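# Slide the folded letter fully into the envelope

## Task

Insert the letter, keeping its existing fold, completely inside the envelope so that the letter and the envelope pocket end up without wrinkles and the envelope lies flat on the table. Creasing or squeezing the letter flat anywhere it was not already folded, even for a moment, counts as failure. Finish by releasing everything and pulling the grippers away; the result only counts if it stays in place without the robot holding it.

## Robot and tools

Robot: two 6-joint arms with parallel grippers, named left_arm and right_arm. These are only names. In the shared scene frame the origin sits on the tabletop between the arms, +x reaches out over the table, +z is up, and left_arm is on the +y side. Base origins: left_arm at (+0.016, +0.283, 0) m with quat_wxyz (+0.999, 0, 0, +0.045); right_arm at (-0.036, -0.351, 0) m with quat_wxyz (+0.995, 0, 0, +0.103).

Command row: every moving command is one row of 14 plain numbers covering both arms, even if only one moves. The first 7 belong to left_arm and the next 7 to right_arm. Within each block the order is fixed and unusual: shoulder (joint2), wrist pitch (joint4), wrist roll (joint6), elbow (joint3), waist (joint1), wrist yaw (joint5), then gripper opening. The six joint values are absolute target angles in radians, in the same convention the Joint positions line prints, not offsets. Stated ranges: waist -2.618 to 3.054, shoulder 0.000 to 3.142, elbow 0.000 to 3.142, wrist pitch -1.571 to 1.571, wrist yaw -1.571 to 1.571, wrist roll -2.094 to 2.094. The true ends may differ by up to 0.036 rad; a target more than 0.036 rad beyond an end (and further out than the current angle) is rejected, and a target past the real end is clipped there, sometimes reported as "joint sent to its limit". Opening is a unitless value from -1 (closed) to +1 (fully open, 0.087 m between pads).

Tools:
- execute_actions(actions): a list of actions; each action is a table of up to 15 rows, each row applied for one control step of 1/30 s; if fewer than 15 rows, the final row is held for the remaining steps, so one action lasts 0.5 s. An empty list simply returns the current state and images.
- move(target, speed, blocking): target is one 14-number row of absolute joint angles plus openings. All joints travel so that they finish together, so gripper paths are curved. speed (rad/s, 0.01 to 2, default 0.5) caps the joint with the longest travel. Duration is clamped to 0.5-10 s; longer moves stop short. Openings are sent at the start. Moves do not avoid obstacles or the other arm. blocking=false returns after 0.5 s while motion continues; then use wait(0) or stop before sending new rows or moves. The result adds a "move:" line: outcome (done, off_target, moving, held, fault), limits=held or limits=none, and each arm's joint furthest from target.
- wait(seconds): 0 to 10; lets time pass holding the last command; returns early if a running move ends.
- stop(): brakes a running move; needs stopping distance, more when fast; fingers keep moving.
- zoom_image(camera, region): camera is cam_high, cam_low, cam_left_wrist or cam_right_wrist; region is [x0, y0, x1, y1] in image pixels, origin top-left, at most 504x504.
- read_manual(section): returns licence texts only; no motion.
- finished_scene(scene): pass the number of the current scene; irreversible; reports success. Replying without any tool call also ends things.

Motion behaviour: per control step the target sent to a joint stays within a lead of its measured angle (waist 0.202, shoulder 0.258, elbow 0.238, wrist pitch 0.573, wrist yaw and roll 0.522 rad), and targets that would shift a gripper more than 70 mm from where it is are scaled back, so big jumps take several actions and may need re-sending. Friction can leave a joint up to about 0.031 rad off, and smaller commands may not move it. To keep a joint still, resend its value from "Joint targets". Faster moves strike harder on contact, and aiming deeper past a contact pushes harder.

Results: the state line gives each gripper's end_effector_position (m) and end_effector_quat_wxyz in the scene frame; this point lies between the finger pads, under 1 cm behind the tips, with fingers along the gripper's +z and closing along its y; the printed position can be off, more at long reach. Joint positions and Joint velocities list each arm's joints in the order above, then pad gap in m. grip_measured is the opening on the command scale (each gripper offset up to about 1 mm). To hold something, command about 0.02 below grip_measured for a firm grip, less for a gentle one; pads push up to about 20 N, more if closed fast. "joint command not followed" means a clearance check altered some joint targets. Step readings list joint angles at some steps; HELD marks steps where an arm's row was held back. Calibration lines list any camera whose parameters changed.

Avoid: arms touching or pushing each other (can end the scene), drops, slips, slams and hard pushes, and long loaded holds: MOTOR HOT warns at 75 °C, 90 °C halts that arm 10 s, 100 °C makes it go limp and fall. For this task, never press or pinch the letter so it creases in a new place; slide it gently, keep the envelope flat, then open and retreat. Less robot time and smoother, lower-effort motion are better; the robot keeps its last command while you think.

Each tool is called after "Request:" in YAML: its name, and indented under it one key for each argument.

## Session

Request:
execute_actions:
  actions: []

Scene clock: 0.00 s.
left_arm: end_effector_position=(+0.3968, +0.3230, +0.3626) grip_measured=+0.995 end_effector_quat_wxyz=(+0.704, -0.030, +0.708, +0.041) | right_arm: end_effector_position=(+0.3431, -0.2760, +0.3515) grip_measured=+1.000 end_effector_quat_wxyz=(+0.696, -0.064, +0.712, +0.068)
Joint names: [shoulder, wrist pitch, wrist roll, elbow, waist, wrist yaw]
Joint positions: left_arm=[ 1.053 -0.016  0.016  1.064  0.016  0.004  0.087] | right_arm=[ 1.062  0.002  0.009  1.039 -0.007  0.012  0.087]
Joint velocities: left_arm=[-0.012  0.007 -0.051 -0.007 -0.017  0.066  0.   ] | right_arm=[ 0.007 -0.022 -0.007  0.002  0.022  0.007  0.   ]
Motor temperatures (°C, as the motors report them): left_arm=[30 27 26 29 25 26] | right_arm=[36 28 27 29 24 28]
Joint targets: left_arm=[1.053 -0.016 0.016 1.064 0.016 0.004] | right_arm=[1.062 0.002 0.009 1.039 -0.007 0.012]

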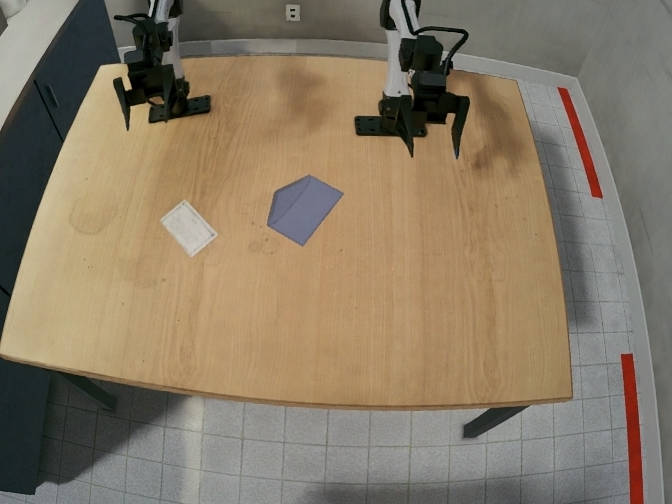

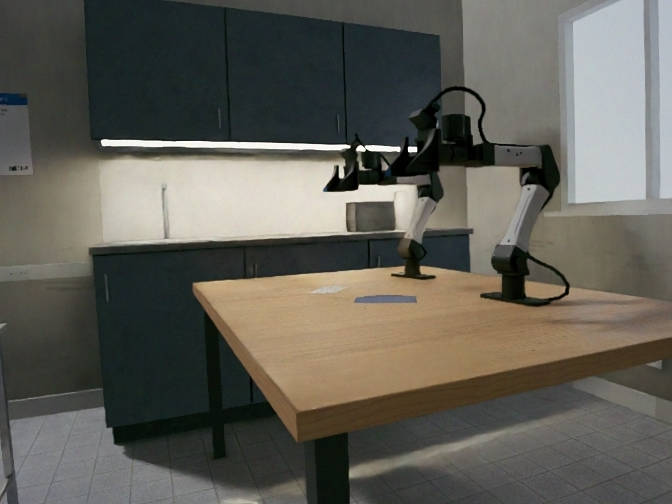

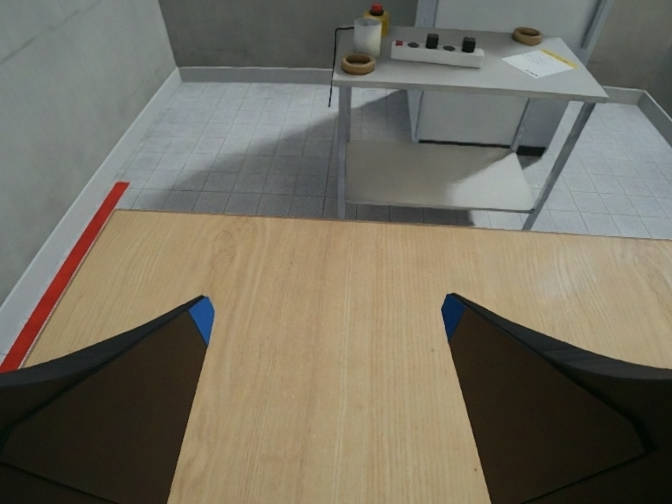

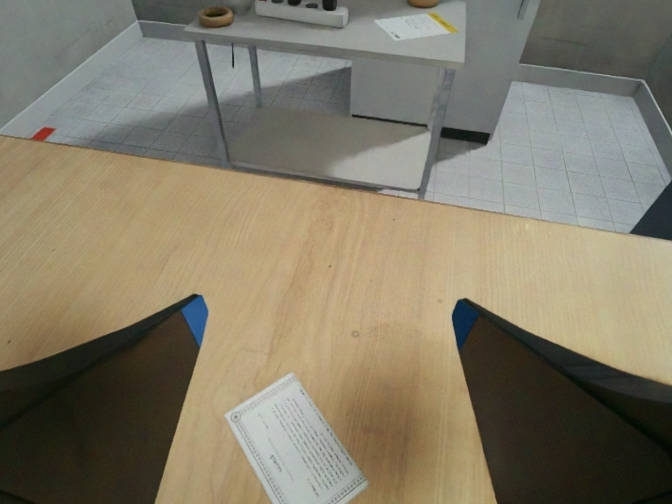

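Request:
move:
  target: [1.05,0,0,1.06,0,0,1, 2.3,-1.17,1.2,1.98,0.02,0,0.3]
  speed: 1

Scene clock: 2.87 s.
left_arm: end_effector_position=(+0.3971, +0.3205, +0.3626) grip_measured=+0.995 end_effector_quat_wxyz=(+0.704, -0.031, +0.708, +0.037) | right_arm: end_effector_position=(+0.3942, -0.2188, +0.0341) grip_measured=+0.300 end_effector_quat_wxyz=(+0.030, +0.468, +0.883, +0.017)
Joint names: [shoulder, wrist pitch, wrist roll, elbow, waist, wrist yaw]
Joint positions: left_arm=[ 1.053 -0.016  0.008  1.064  0.011  0.004  0.087] | right_arm=[ 2.301 -1.161  1.191  1.958  0.01   0.012  0.057]
Joint velocities: left_arm=[ 0.027 -0.007 -0.007 -0.007 -0.012 -0.051 -0.   ] | right_arm=[-0.017  0.007 -0.037  0.002  0.012 -0.022  0.   ]
Motor temperatures (°C, as the motors report them): left_arm=[30 28 26 30 25 26] | right_arm=[37 29 27 30 24 28]
Joint targets: left_arm=[1.050 -0.000 -0.000 1.060 -0.000 0.000] | right_arm=[2.300 -1.170 1.200 1.980 0.020 0.000]
move: off_target (right_arm); limits=none; left_arm: farthest joint: the wrist pitch, 0.016 radians from its target (0.016 radians at the start); right_arm: farthest joint: the elbow, 0.022 radians from its target (0.941 radians at the start)
camera_calibration (this result's frames):
cam_left_wrist: T_world_to_cam=[[0.0829354, -0.996555, -0.000476565, 0.281347], [-0.760071, -0.0629455, -0.646784, 0.575324], [0.644526, 0.0540036, -0.762673, 0.139678], [0, 0, 0, 1]] pos_world=[0.323927, 0.309048, 0.478774]
cam_right_wrist: T_world_to_cam=[[-0.81037, -0.581714, -0.0700657, 0.191494], [-0.434949, 0.517128, 0.737156, 0.281712], [-0.392581, 0.627844, -0.672081, 0.451618], [0, 0, 0, 1]] pos_world=[0.455008, -0.317832, 0.109275]

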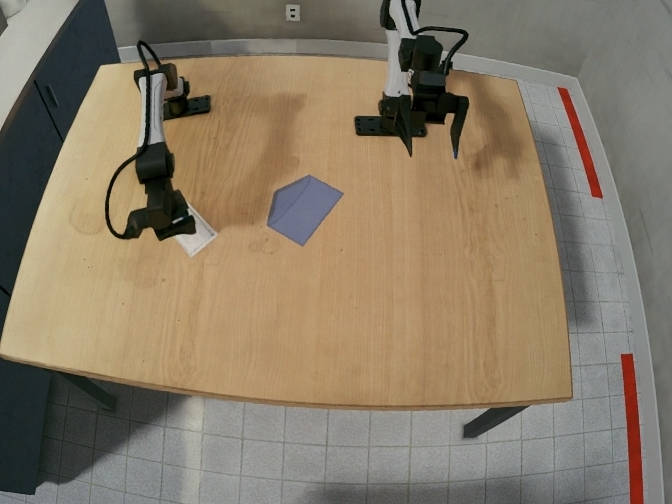

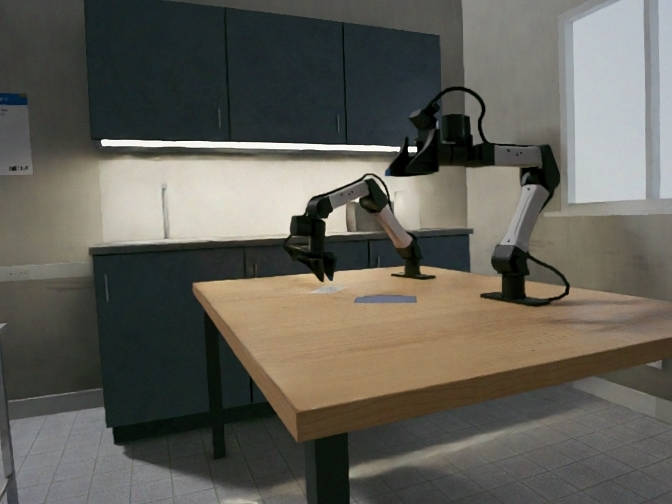

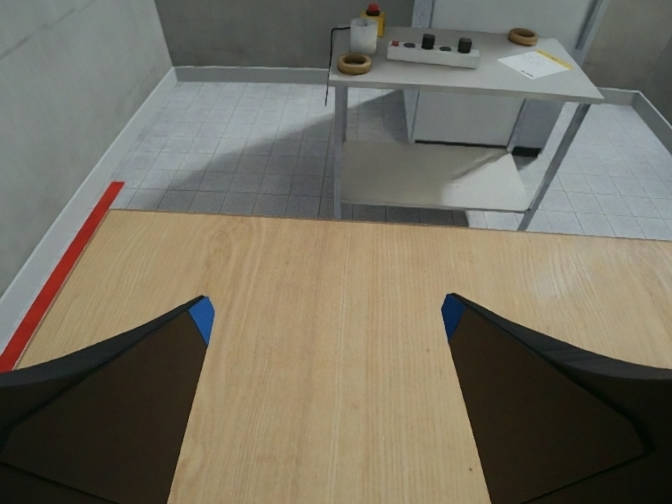

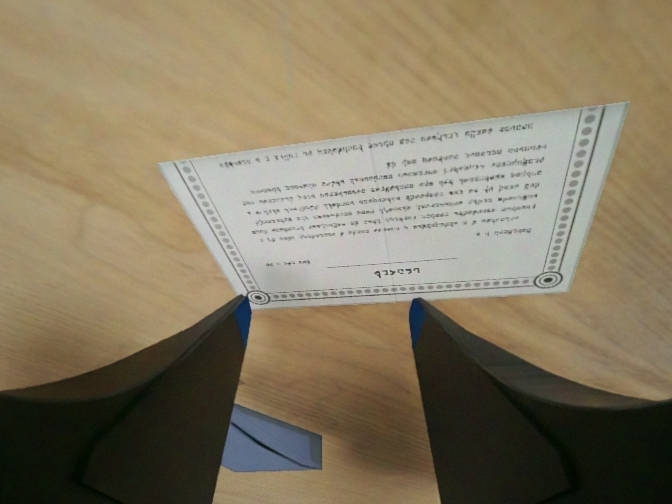

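Request:
move:
  target: [1.05,0,0,1.06,0,0,1, 2.3,-1.13,1.1,1.89,-0.01,0,0.3]

Scene clock: 4.03 s.
left_arm: end_effector_position=(+0.3971, +0.3205, +0.3626) grip_measured=+0.995 end_effector_quat_wxyz=(+0.704, -0.031, +0.708, +0.037) | right_arm: end_effector_position=(+0.3835, -0.2279, +0.0211) grip_measured=+0.300 end_effector_quat_wxyz=(+0.018, +0.437, +0.899, +0.006)
Joint names: [shoulder, wrist pitch, wrist roll, elbow, waist, wrist yaw]
Joint positions: left_arm=[ 1.053 -0.016  0.008  1.064  0.011  0.004  0.087] | right_arm=[ 2.301 -1.141  1.109  1.907 -0.002  0.012  0.057]
Joint velocities: left_arm=[-0.022  0.022  0.007  0.002 -0.007  0.007 -0.   ] | right_arm=[-0.012 -0.037 -0.022 -0.027  0.002 -0.051 -0.001]
Motor temperatures (°C, as the motors report them): left_arm=[30 28 26 30 25 26] | right_arm=[37 29 27 30 24 28]
Joint targets: left_arm=[1.050 0.000 0.000 1.060 0.000 0.000] | right_arm=[2.300 -1.130 1.100 1.890 -0.010 0.000]
move: done; limits=none; left_arm: farthest joint: the wrist pitch, 0.016 radians from its target (0.016 radians at the start); right_arm: farthest joint: the elbow, 0.017 radians from its target (0.068 radians at the start)
camera_calibration (this result's frames):
cam_left_wrist: T_world_to_cam=[[0.0829354, -0.996555, -0.000476565, 0.281347], [-0.760071, -0.0629455, -0.646784, 0.575324], [0.644526, 0.0540036, -0.762673, 0.139678], [0, 0, 0, 1]] pos_world=[0.323927, 0.309048, 0.478774]
cam_right_wrist: T_world_to_cam=[[-0.76981, -0.637107, -0.0385731, 0.147806], [-0.446769, 0.494694, 0.745436, 0.290555], [-0.455841, 0.591077, -0.66546, 0.460109], [0, 0, 0, 1]] pos_world=[0.45333, -0.321528, 0.0952952]

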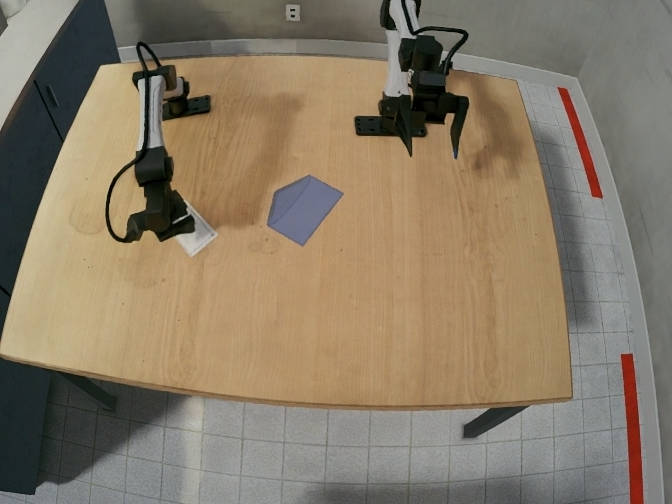

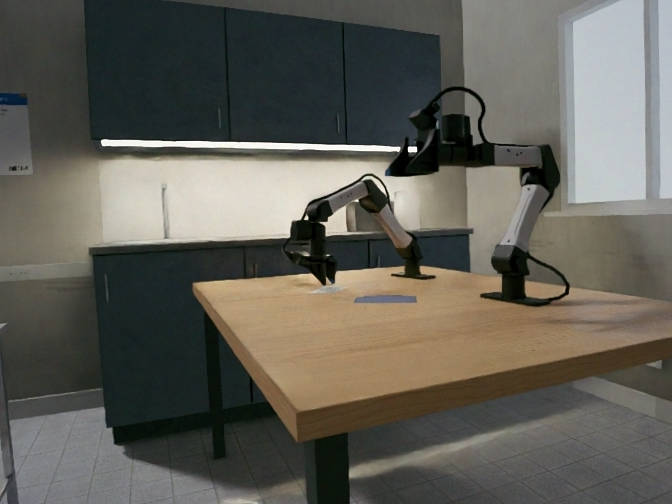

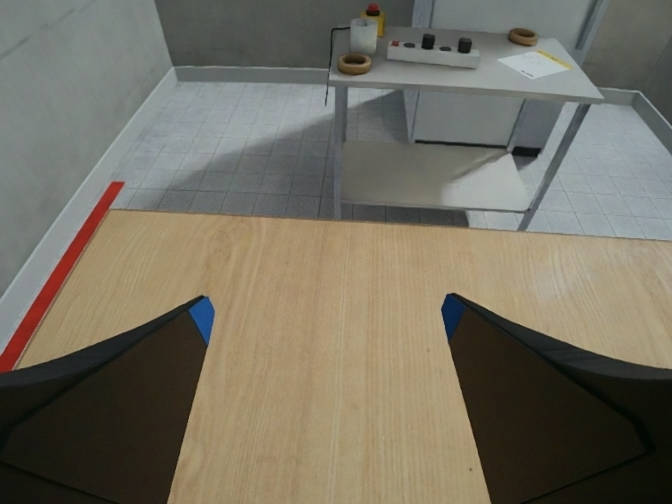

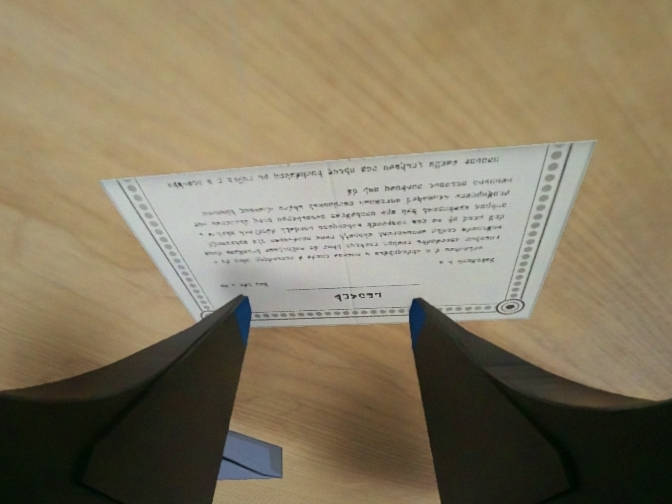

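Request:
move:
  target: [1.05,0,0,1.06,0,0,1, 2.355,-1.13,1.07,1.89,-0.02,0,0.3]
  speed: 0.15

Request:
move:
  target: [1.05,0,0,1.06,0,0,1, 2.245,-1.044,-0.17,1.68,0.62,0,0.3]
  speed: 0.3

Request:
move:
  target: [1.05,0,0,1.06,0,0,1, 1.9,-0.6,-0.17,1.35,0.62,0,0.9]

Scene clock: 5.10 s.
left_arm: end_effector_position=(+0.3971, +0.3205, +0.3626) grip_measured=+0.995 end_effector_quat_wxyz=(+0.704, -0.031, +0.708, +0.037) | right_arm: end_effector_position=(+0.3799, -0.2336, +0.0034) grip_measured=+0.300 end_effector_quat_wxyz=(+0.001, +0.428, +0.904, -0.006)
Joint names: [shoulder, wrist pitch, wrist roll, elbow, waist, wrist yaw]
Joint positions: left_arm=[ 1.053 -0.016  0.008  1.064  0.011  0.004  0.087] | right_arm=[ 2.343 -1.14   1.08   1.907 -0.012  0.012  0.057]
Joint velocities: left_arm=[-0.022 -0.022  0.022 -0.002 -0.002 -0.037  0.001] | right_arm=[-0.022 -0.037 -0.007  0.007  0.012  0.051  0.   ]
Motor temperatures (°C, as the motors report them): left_arm=[30 29 26 30 25 26] | right_arm=[38 29 27 30 24 28]
Joint targets: left_arm=[1.050 0.000 0.000 1.060 0.000 -0.000] | right_arm=[2.355 -1.130 1.070 1.890 -0.020 0.000]
move: done; limits=none; left_arm: farthest joint: the wrist pitch, 0.016 radians from its target (0.016 radians at the start); right_arm: farthest joint: the elbow, 0.017 radians from its target (0.017 radians at the start)
camera_calibration (this result's frames):
cam_left_wrist: T_world_to_cam=[[0.0829354, -0.996555, -0.000476565, 0.281347], [-0.760071, -0.0629455, -0.646784, 0.575324], [0.644526, 0.0540036, -0.762673, 0.139678], [0, 0, 0, 1]] pos_world=[0.323927, 0.309048, 0.478774]
cam_right_wrist: T_world_to_cam=[[-0.757842, -0.652436, -0.00194143, 0.132438], [-0.425995, 0.49256, 0.758889, 0.296495], [-0.49417, 0.575945, -0.651217, 0.461026], [0, 0, 0, 1]] pos_world=[0.454498, -0.32516, 0.0754782]

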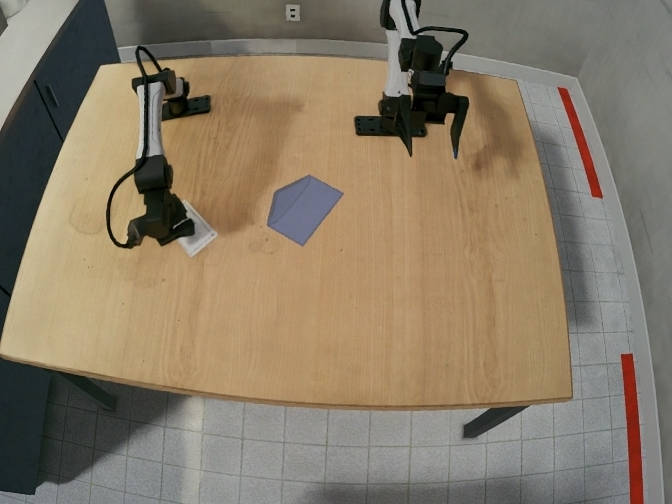

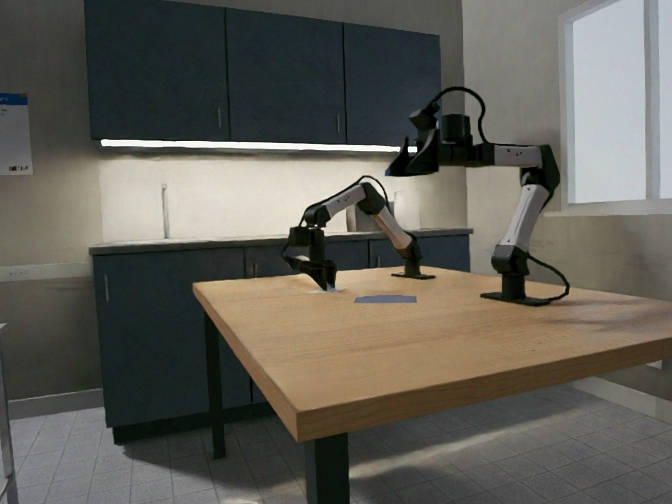

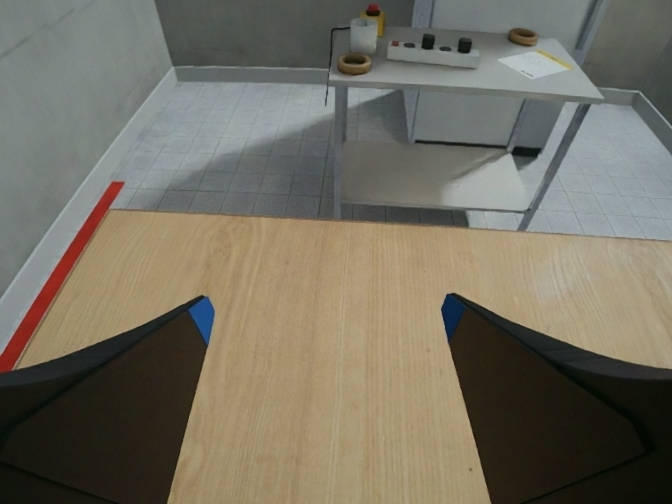

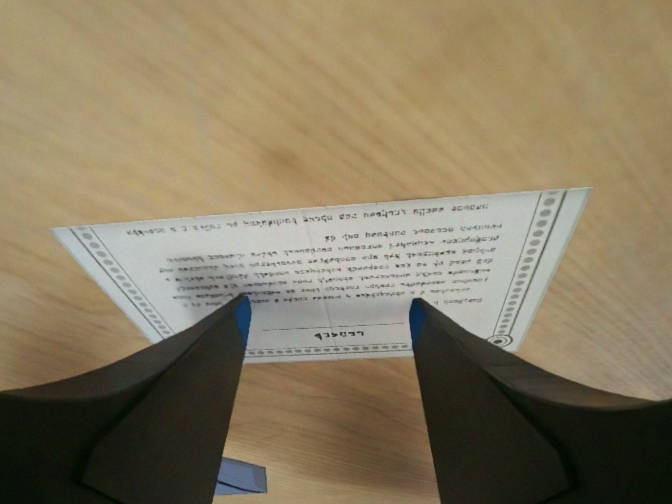

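Scene clock: 9.73 s.
left_arm: end_effector_position=(+0.3971, +0.3205, +0.3626) grip_measured=+0.995 end_effector_quat_wxyz=(+0.704, -0.031, +0.708, +0.037) | right_arm: end_effector_position=(+0.2357, -0.0808, +0.0026) grip_measured=+0.300 end_effector_quat_wxyz=(-0.001, -0.466, +0.884, -0.010)
Joint names: [shoulder, wrist pitch, wrist roll, elbow, waist, wrist yaw]
Joint positions: left_arm=[ 1.053 -0.016  0.008  1.064  0.011  0.004  0.087] | right_arm=[ 2.238 -1.061 -0.162  1.72   0.602  0.018  0.057]
Joint velocities: left_arm=[ 0.012 -0.007  0.022 -0.007  0.012 -0.007  0.001] | right_arm=[-0.002 -0.007 -0.037  0.007  0.002 -0.037 -0.   ]
Motor temperatures (°C, as the motors report them): left_arm=[30 30 26 31 25 26] | right_arm=[40 29 27 30 24 28]
Joint targets: left_arm=[1.050 0.000 0.000 1.060 -0.000 0.000] | right_arm=[2.245 -1.044 -0.170 1.680 0.620 0.000]
move: off_target (right_arm); limits=none; left_arm: farthest joint: the wrist pitch, 0.016 radians from its target (0.016 radians at the start); right_arm: farthest joint: the elbow, 0.040 radians from its target (0.227 radians at the start)
camera_calibration (this result's frames):
cam_left_wrist: T_world_to_cam=[[0.0829354, -0.996555, -0.000476565, 0.281347], [-0.760071, -0.0629455, -0.646784, 0.575324], [0.644526, 0.0540036, -0.762673, 0.139678], [0, 0, 0, 1]] pos_world=[0.323927, 0.309048, 0.478774]
cam_right_wrist: T_world_to_cam=[[0.838987, -0.544141, 0.00330503, -0.244766], [-0.348787, -0.533097, 0.770815, 0.0593419], [-0.41767, -0.647857, -0.637051, 0.184313], [0, 0, 0, 1]] pos_world=[0.303035, 0.0178566, 0.0724843]

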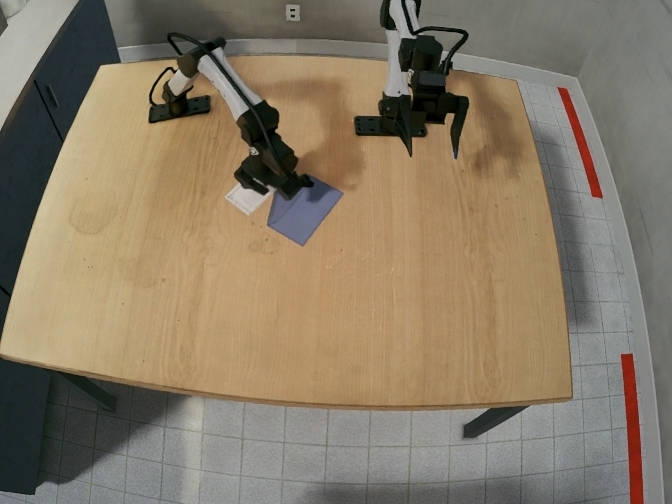

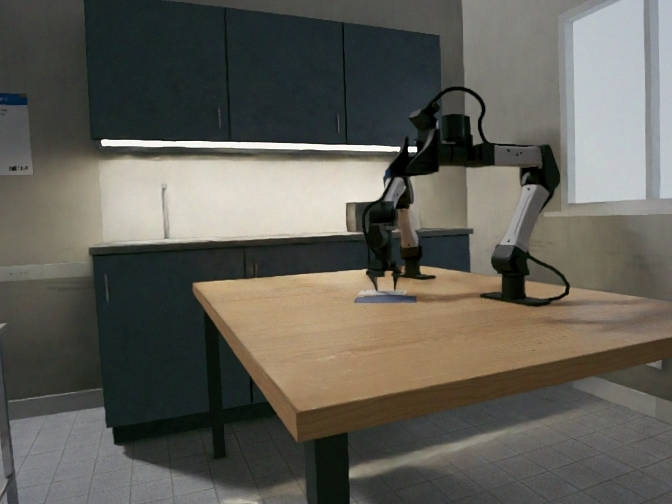

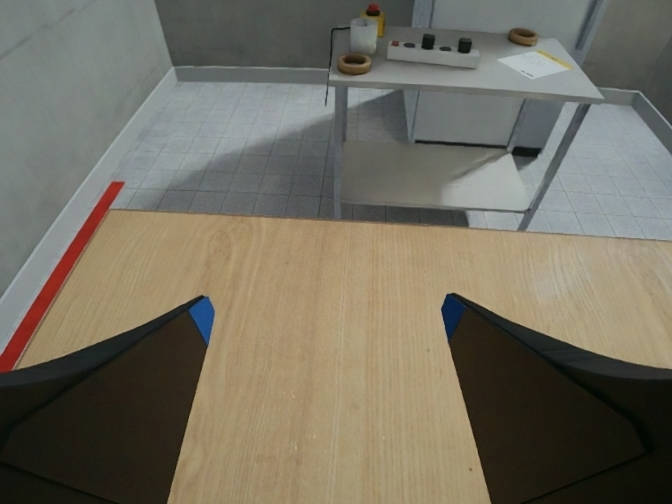

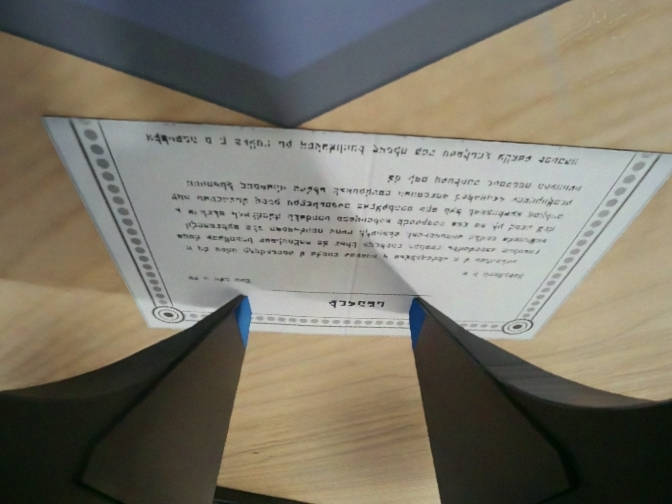

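Scene clock: 11.40 s.
left_arm: end_effector_position=(+0.3971, +0.3205, +0.3626) grip_measured=+0.995 end_effector_quat_wxyz=(+0.704, -0.031, +0.708, +0.037) | right_arm: end_effector_position=(+0.2525, -0.0570, +0.0387) grip_measured=+0.900 end_effector_quat_wxyz=(+0.193, -0.460, +0.865, +0.059)
Joint names: [shoulder, wrist pitch, wrist roll, elbow, waist, wrist yaw]
Joint positions: left_arm=[ 1.053 -0.016  0.008  1.064  0.011  0.004  0.087] | right_arm=[ 1.922 -0.613 -0.163  1.37   0.611  0.013  0.083]
Joint velocities: left_arm=[ 0.022  0.022  0.037 -0.012 -0.007 -0.007 -0.001] | right_arm=[-0.017 -0.037  0.007 -0.012 -0.012 -0.007  0.   ]
Motor temperatures (°C, as the motors report them): left_arm=[30 31 26 31 25 26] | right_arm=[41 29 27 30 24 28]
Joint targets: left_arm=[1.050 -0.000 0.000 1.060 -0.000 -0.000] | right_arm=[1.900 -0.600 -0.170 1.350 0.620 -0.000]
move: off_target (right_arm); limits=none; left_arm: farthest joint: the wrist pitch, 0.016 radians from its target (0.016 radians at the start); right_arm: farthest joint: the shoulder, 0.022 radians from its target (0.338 radians at the start)
camera_calibration (this result's frames):
cam_left_wrist: T_world_to_cam=[[0.0829354, -0.996555, -0.000476565, 0.281347], [-0.760071, -0.0629455, -0.646784, 0.575324], [0.644526, 0.0540036, -0.762673, 0.139678], [0, 0, 0, 1]] pos_world=[0.323927, 0.309048, 0.478774]
cam_right_wrist: T_world_to_cam=[[0.833644, -0.547307, 0.0741081, -0.24768], [-0.516988, -0.726075, 0.453362, 0.0938373], [-0.194321, -0.416256, -0.88824, 0.196266], [0, 0, 0, 1]] pos_world=[0.293129, 0.0142726, 0.150144]

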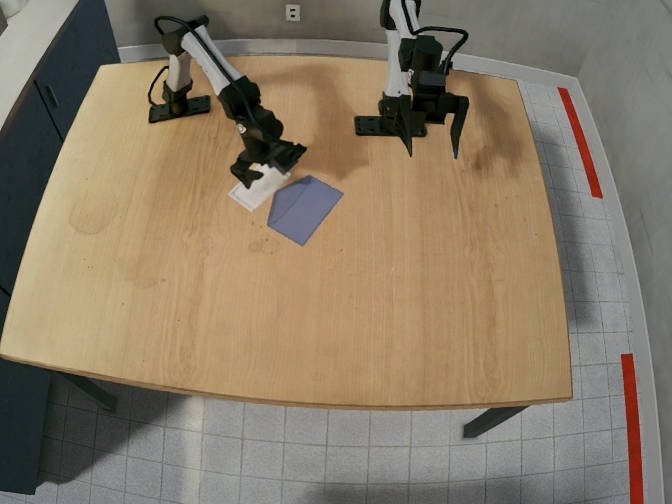

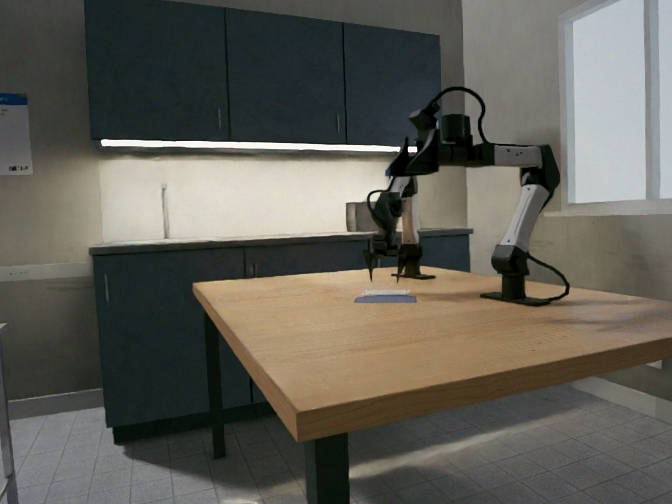

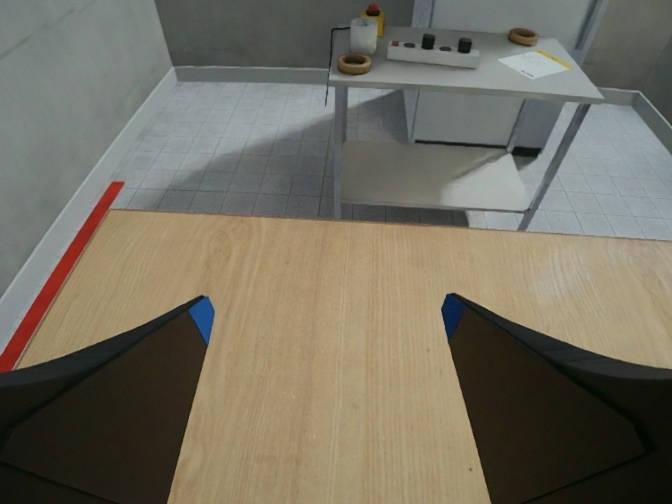

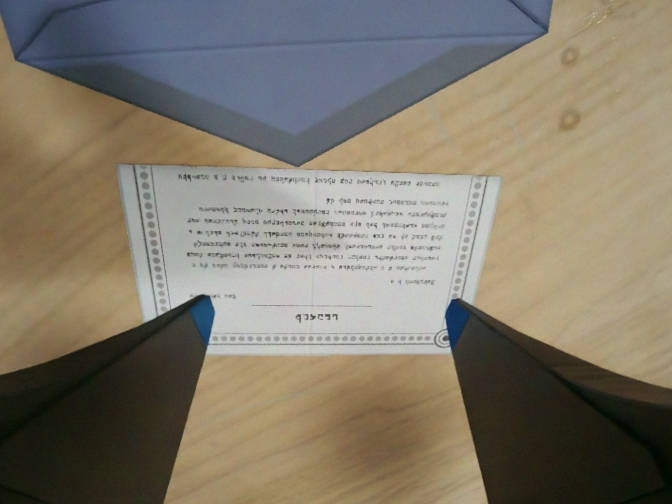

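Request:
move:
  target: [1.45,-0.56,-1.2,0.81,-0.52,0,-1, 1.85,-0.5,0,1.21,0.6,0,0.7]
  speed: 0.8

Scene clock: 14.03 s.
left_arm: end_effector_position=(+0.2780, +0.1223, +0.0479) grip_measured=-1.000 end_effector_quat_wxyz=(+0.139, -0.367, +0.908, -0.147) | right_arm: end_effector_position=(+0.2344, -0.0670, +0.0197) grip_measured=+0.700 end_effector_quat_wxyz=(+0.189, -0.392, +0.897, +0.074)
Joint names: [shoulder, wrist pitch, wrist roll, elbow, waist, wrist yaw]
Joint positions: left_arm=[ 1.439 -0.55  -1.191  0.825 -0.511  0.003  0.   ] | right_arm=[ 1.876 -0.513 -0.009  1.228  0.611  0.013  0.074]
Joint velocities: left_arm=[-0.002  0.022 -0.051  0.017 -0.007 -0.022  0.   ] | right_arm=[ 0.007  0.037 -0.095  0.002 -0.007  0.022  0.001]
Motor temperatures (°C, as the motors report them): left_arm=[30 31 26 31 25 26] | right_arm=[42 29 27 30 24 28]
Joint targets: left_arm=[1.450 -0.560 -1.200 0.810 -0.520 -0.000] | right_arm=[1.850 -0.500 -0.000 1.210 0.600 0.000]
move: off_target (right_arm); limits=none; left_arm: farthest joint: the elbow, 0.015 radians from its target (0.254 radians at the start); right_arm: farthest joint: the shoulder, 0.026 radians from its target (0.072 radians at the start)
camera_calibration (this result's frames):
cam_left_wrist: T_world_to_cam=[[0.626574, -0.679817, 0.381122, -0.114572], [-0.726481, -0.332396, 0.601447, 0.23259], [-0.28219, -0.653729, -0.702145, 0.328365], [0, 0, 0, 1]] pos_world=[0.333422, 0.214086, 0.134335]
cam_right_wrist: T_world_to_cam=[[0.749761, -0.66156, 0.0140106, -0.223423], [-0.597434, -0.66768, 0.444157, 0.108819], [-0.284482, -0.341382, -0.895839, 0.197967], [0, 0, 0, 1]] pos_world=[0.288844, -0.00756936, 0.132144]

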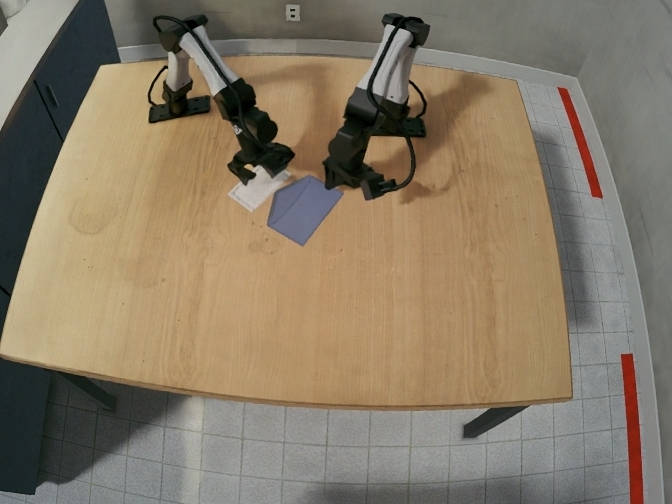

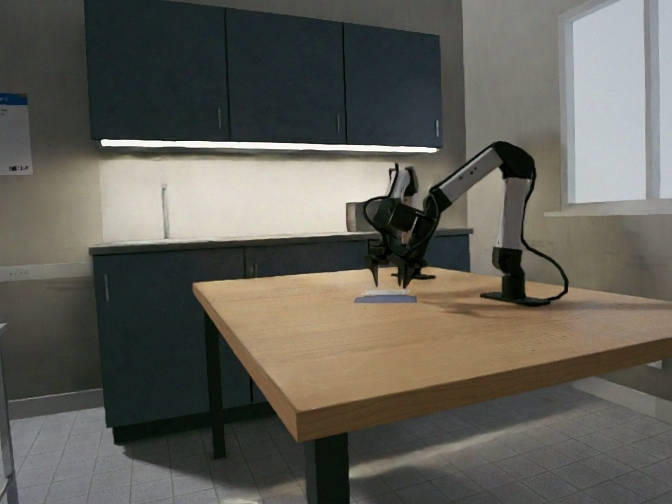

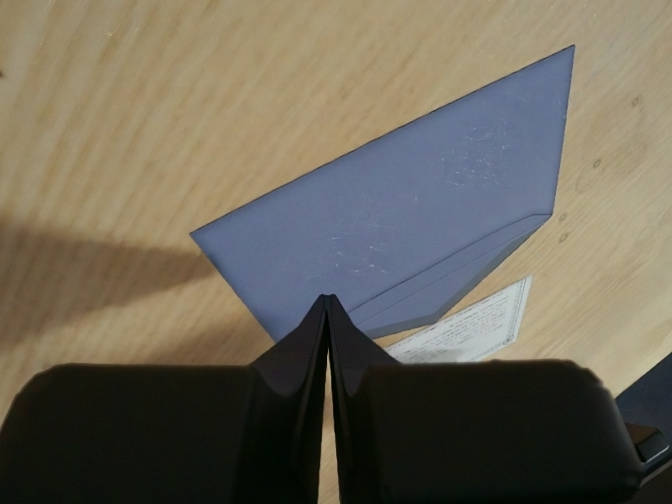

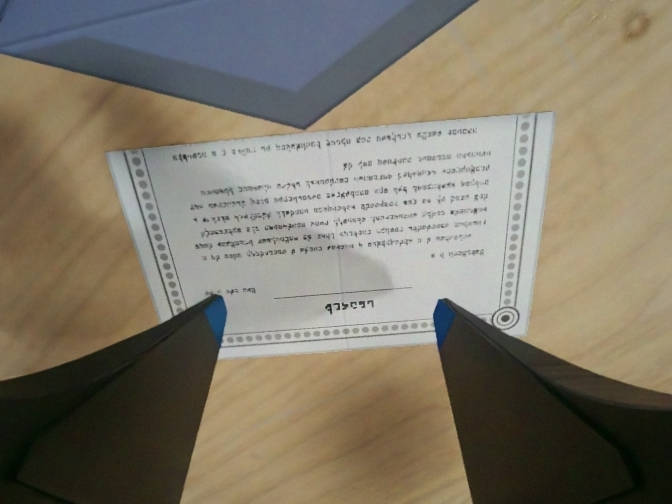

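Request:
move:
  target: [1.6,-0.53,-1.2,0.81,-0.48,0,-1, 1.935,-0.5,0,1.21,0.6,0,0.7]
  speed: 0.15

Request:
move:
  target: [1.6,-0.53,-1.2,0.81,-0.48,0,-1, 2.07,-0.56,0,1.465,0.67,0,0.7]
  speed: 0.05

Scene clock: 15.47 s.
left_arm: end_effector_position=(+0.2714, +0.1306, +0.0116) grip_measured=-1.000 end_effector_quat_wxyz=(+0.094, -0.381, +0.914, -0.102) | right_arm: end_effector_position=(+0.2318, -0.0696, +0.0052) grip_measured=+0.700 end_effector_quat_wxyz=(+0.172, -0.393, +0.901, +0.067)
Joint names: [shoulder, wrist pitch, wrist roll, elbow, waist, wrist yaw]
Joint positions: left_arm=[ 1.57  -0.547 -1.192  0.825 -0.491  0.009  0.   ] | right_arm=[ 1.915 -0.512 -0.009  1.228  0.611  0.013  0.074]
Joint velocities: left_arm=[ 0.012 -0.066  0.022  0.022 -0.002  0.022  0.   ] | right_arm=[ 0.002 -0.066 -0.051 -0.017  0.007  0.037  0.   ]
Motor temperatures (°C, as the motors report them): left_arm=[30 31 26 31 25 26] | right_arm=[42 29 27 30 24 28]
Joint targets: left_arm=[1.600 -0.530 -1.200 0.810 -0.480 0.000] | right_arm=[1.935 -0.500 -0.000 1.210 0.600 0.000]
move: off_target (left_arm); limits=none; left_arm: farthest joint: the shoulder, 0.030 radians from its target (0.161 radians at the start); right_arm: farthest joint: the shoulder, 0.020 radians from its target (0.059 radians at the start)
camera_calibration (this result's frames):
cam_left_wrist: T_world_to_cam=[[0.679042, -0.681863, 0.271966, -0.103655], [-0.643541, -0.374664, 0.667444, 0.234577], [-0.35321, -0.628243, -0.693219, 0.322319], [0, 0, 0, 1]] pos_world=[0.335192, 0.219703, 0.0950616]
cam_right_wrist: T_world_to_cam=[[0.749973, -0.661354, 0.0123251, -0.223049], [-0.585364, -0.654893, 0.477979, 0.109864], [-0.308042, -0.365686, -0.878285, 0.187039], [0, 0, 0, 1]] pos_world=[0.289207, -0.00716754, 0.11451]

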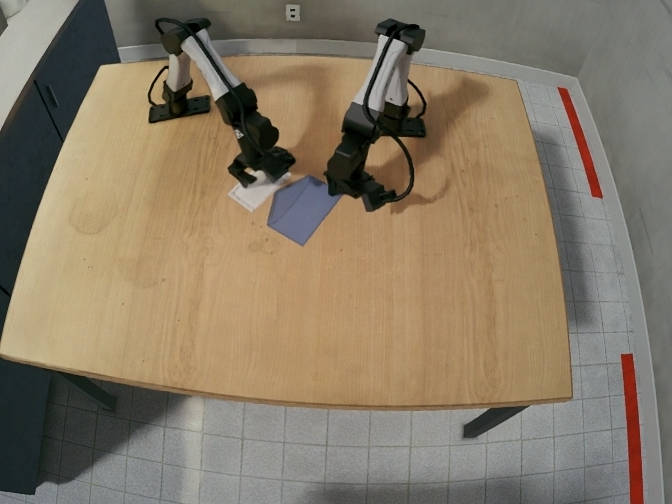

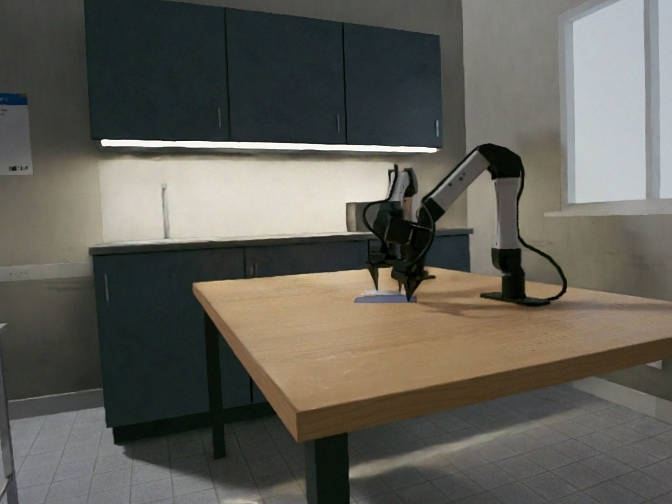

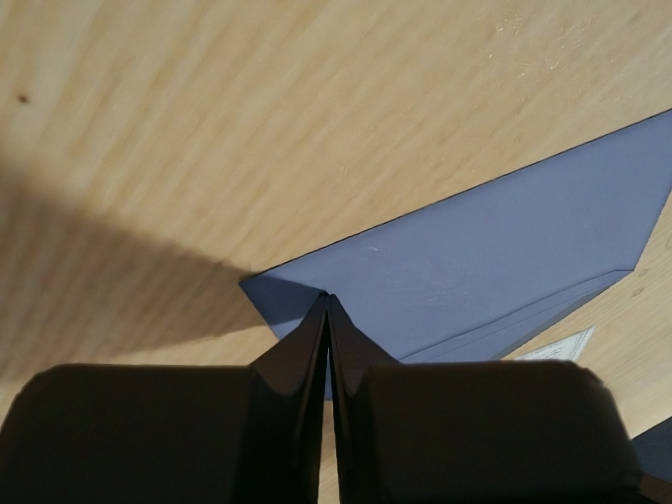

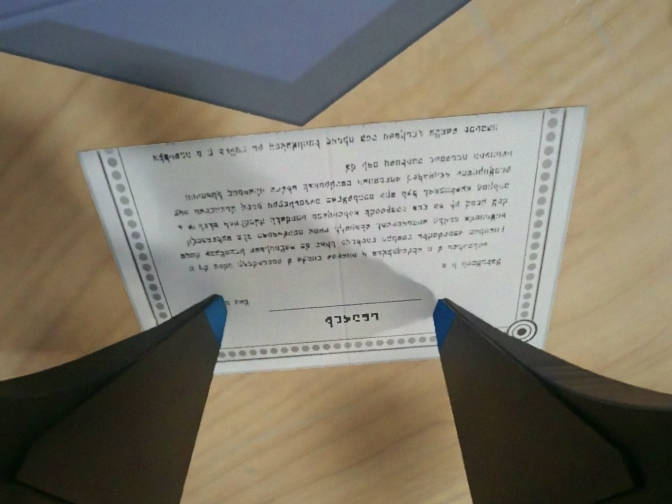

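Scene clock: 20.47 s.
left_arm: end_effector_position=(+0.2713, +0.1305, +0.0117) grip_measured=-1.000 end_effector_quat_wxyz=(+0.094, -0.381, +0.914, -0.103) | right_arm: end_effector_position=(+0.2501, -0.0184, +0.0115) grip_measured=+0.700 end_effector_quat_wxyz=(+0.188, -0.414, +0.887, +0.079)
Joint names: [shoulder, wrist pitch, wrist roll, elbow, waist, wrist yaw]
Joint positions: left_arm=[ 1.57  -0.547 -1.192  0.825 -0.491  0.009  0.   ] | right_arm=[ 2.051 -0.553 -0.009  1.443  0.66   0.013  0.074]
Joint velocities: left_arm=[ 0.012  0.051 -0.022  0.002 -0.012  0.007  0.   ] | right_arm=[ 0.002  0.007 -0.037 -0.002 -0.007  0.051 -0.001]
Motor temperatures (°C, as the motors report them): left_arm=[30 30 26 31 25 26] | right_arm=[42 29 27 31 24 28]
Joint targets: left_arm=[1.600 -0.530 -1.200 0.810 -0.480 -0.000] | right_arm=[2.070 -0.560 0.000 1.465 0.670 0.000]
move: off_target (left_arm, right_arm); limits=none; left_arm: farthest joint: the shoulder, 0.030 radians from its target (0.030 radians at the start); right_arm: farthest joint: the elbow, 0.022 radians from its target (0.237 radians at the start)
camera_calibration (this result's frames):
cam_left_wrist: T_world_to_cam=[[0.679009, -0.681842, 0.272098, -0.103675], [-0.643485, -0.374371, 0.667663, 0.234469], [-0.353375, -0.62844, -0.692957, 0.322348], [0, 0, 0, 1]] pos_world=[0.335183, 0.219665, 0.0950371]
cam_right_wrist: T_world_to_cam=[[0.781509, -0.623747, 0.0135328, -0.210168], [-0.563791, -0.696767, 0.443458, 0.145344], [-0.267177, -0.354196, -0.896193, 0.20718], [0, 0, 0, 1]] pos_world=[0.301546, 0.043561, 0.124064]

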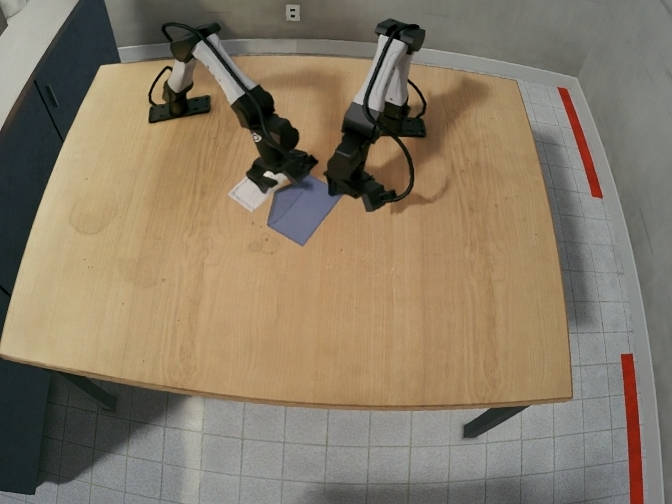

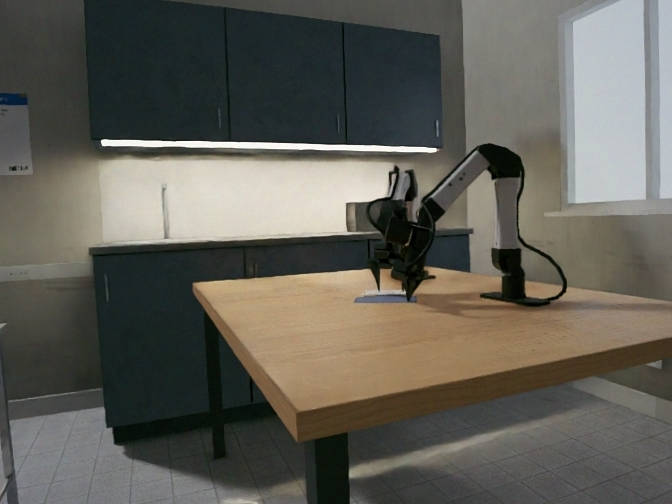

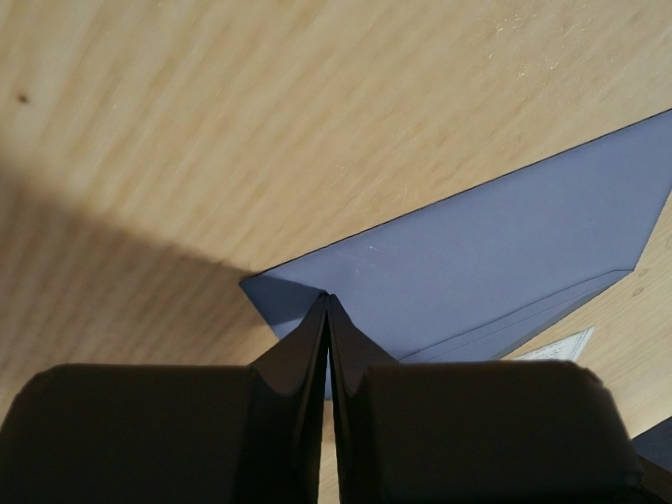

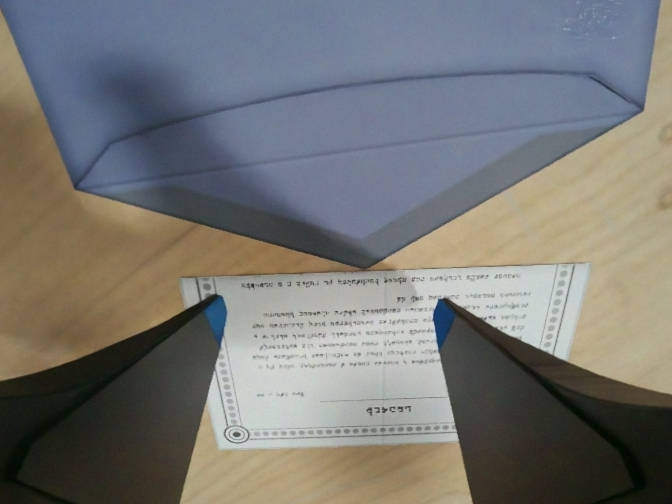

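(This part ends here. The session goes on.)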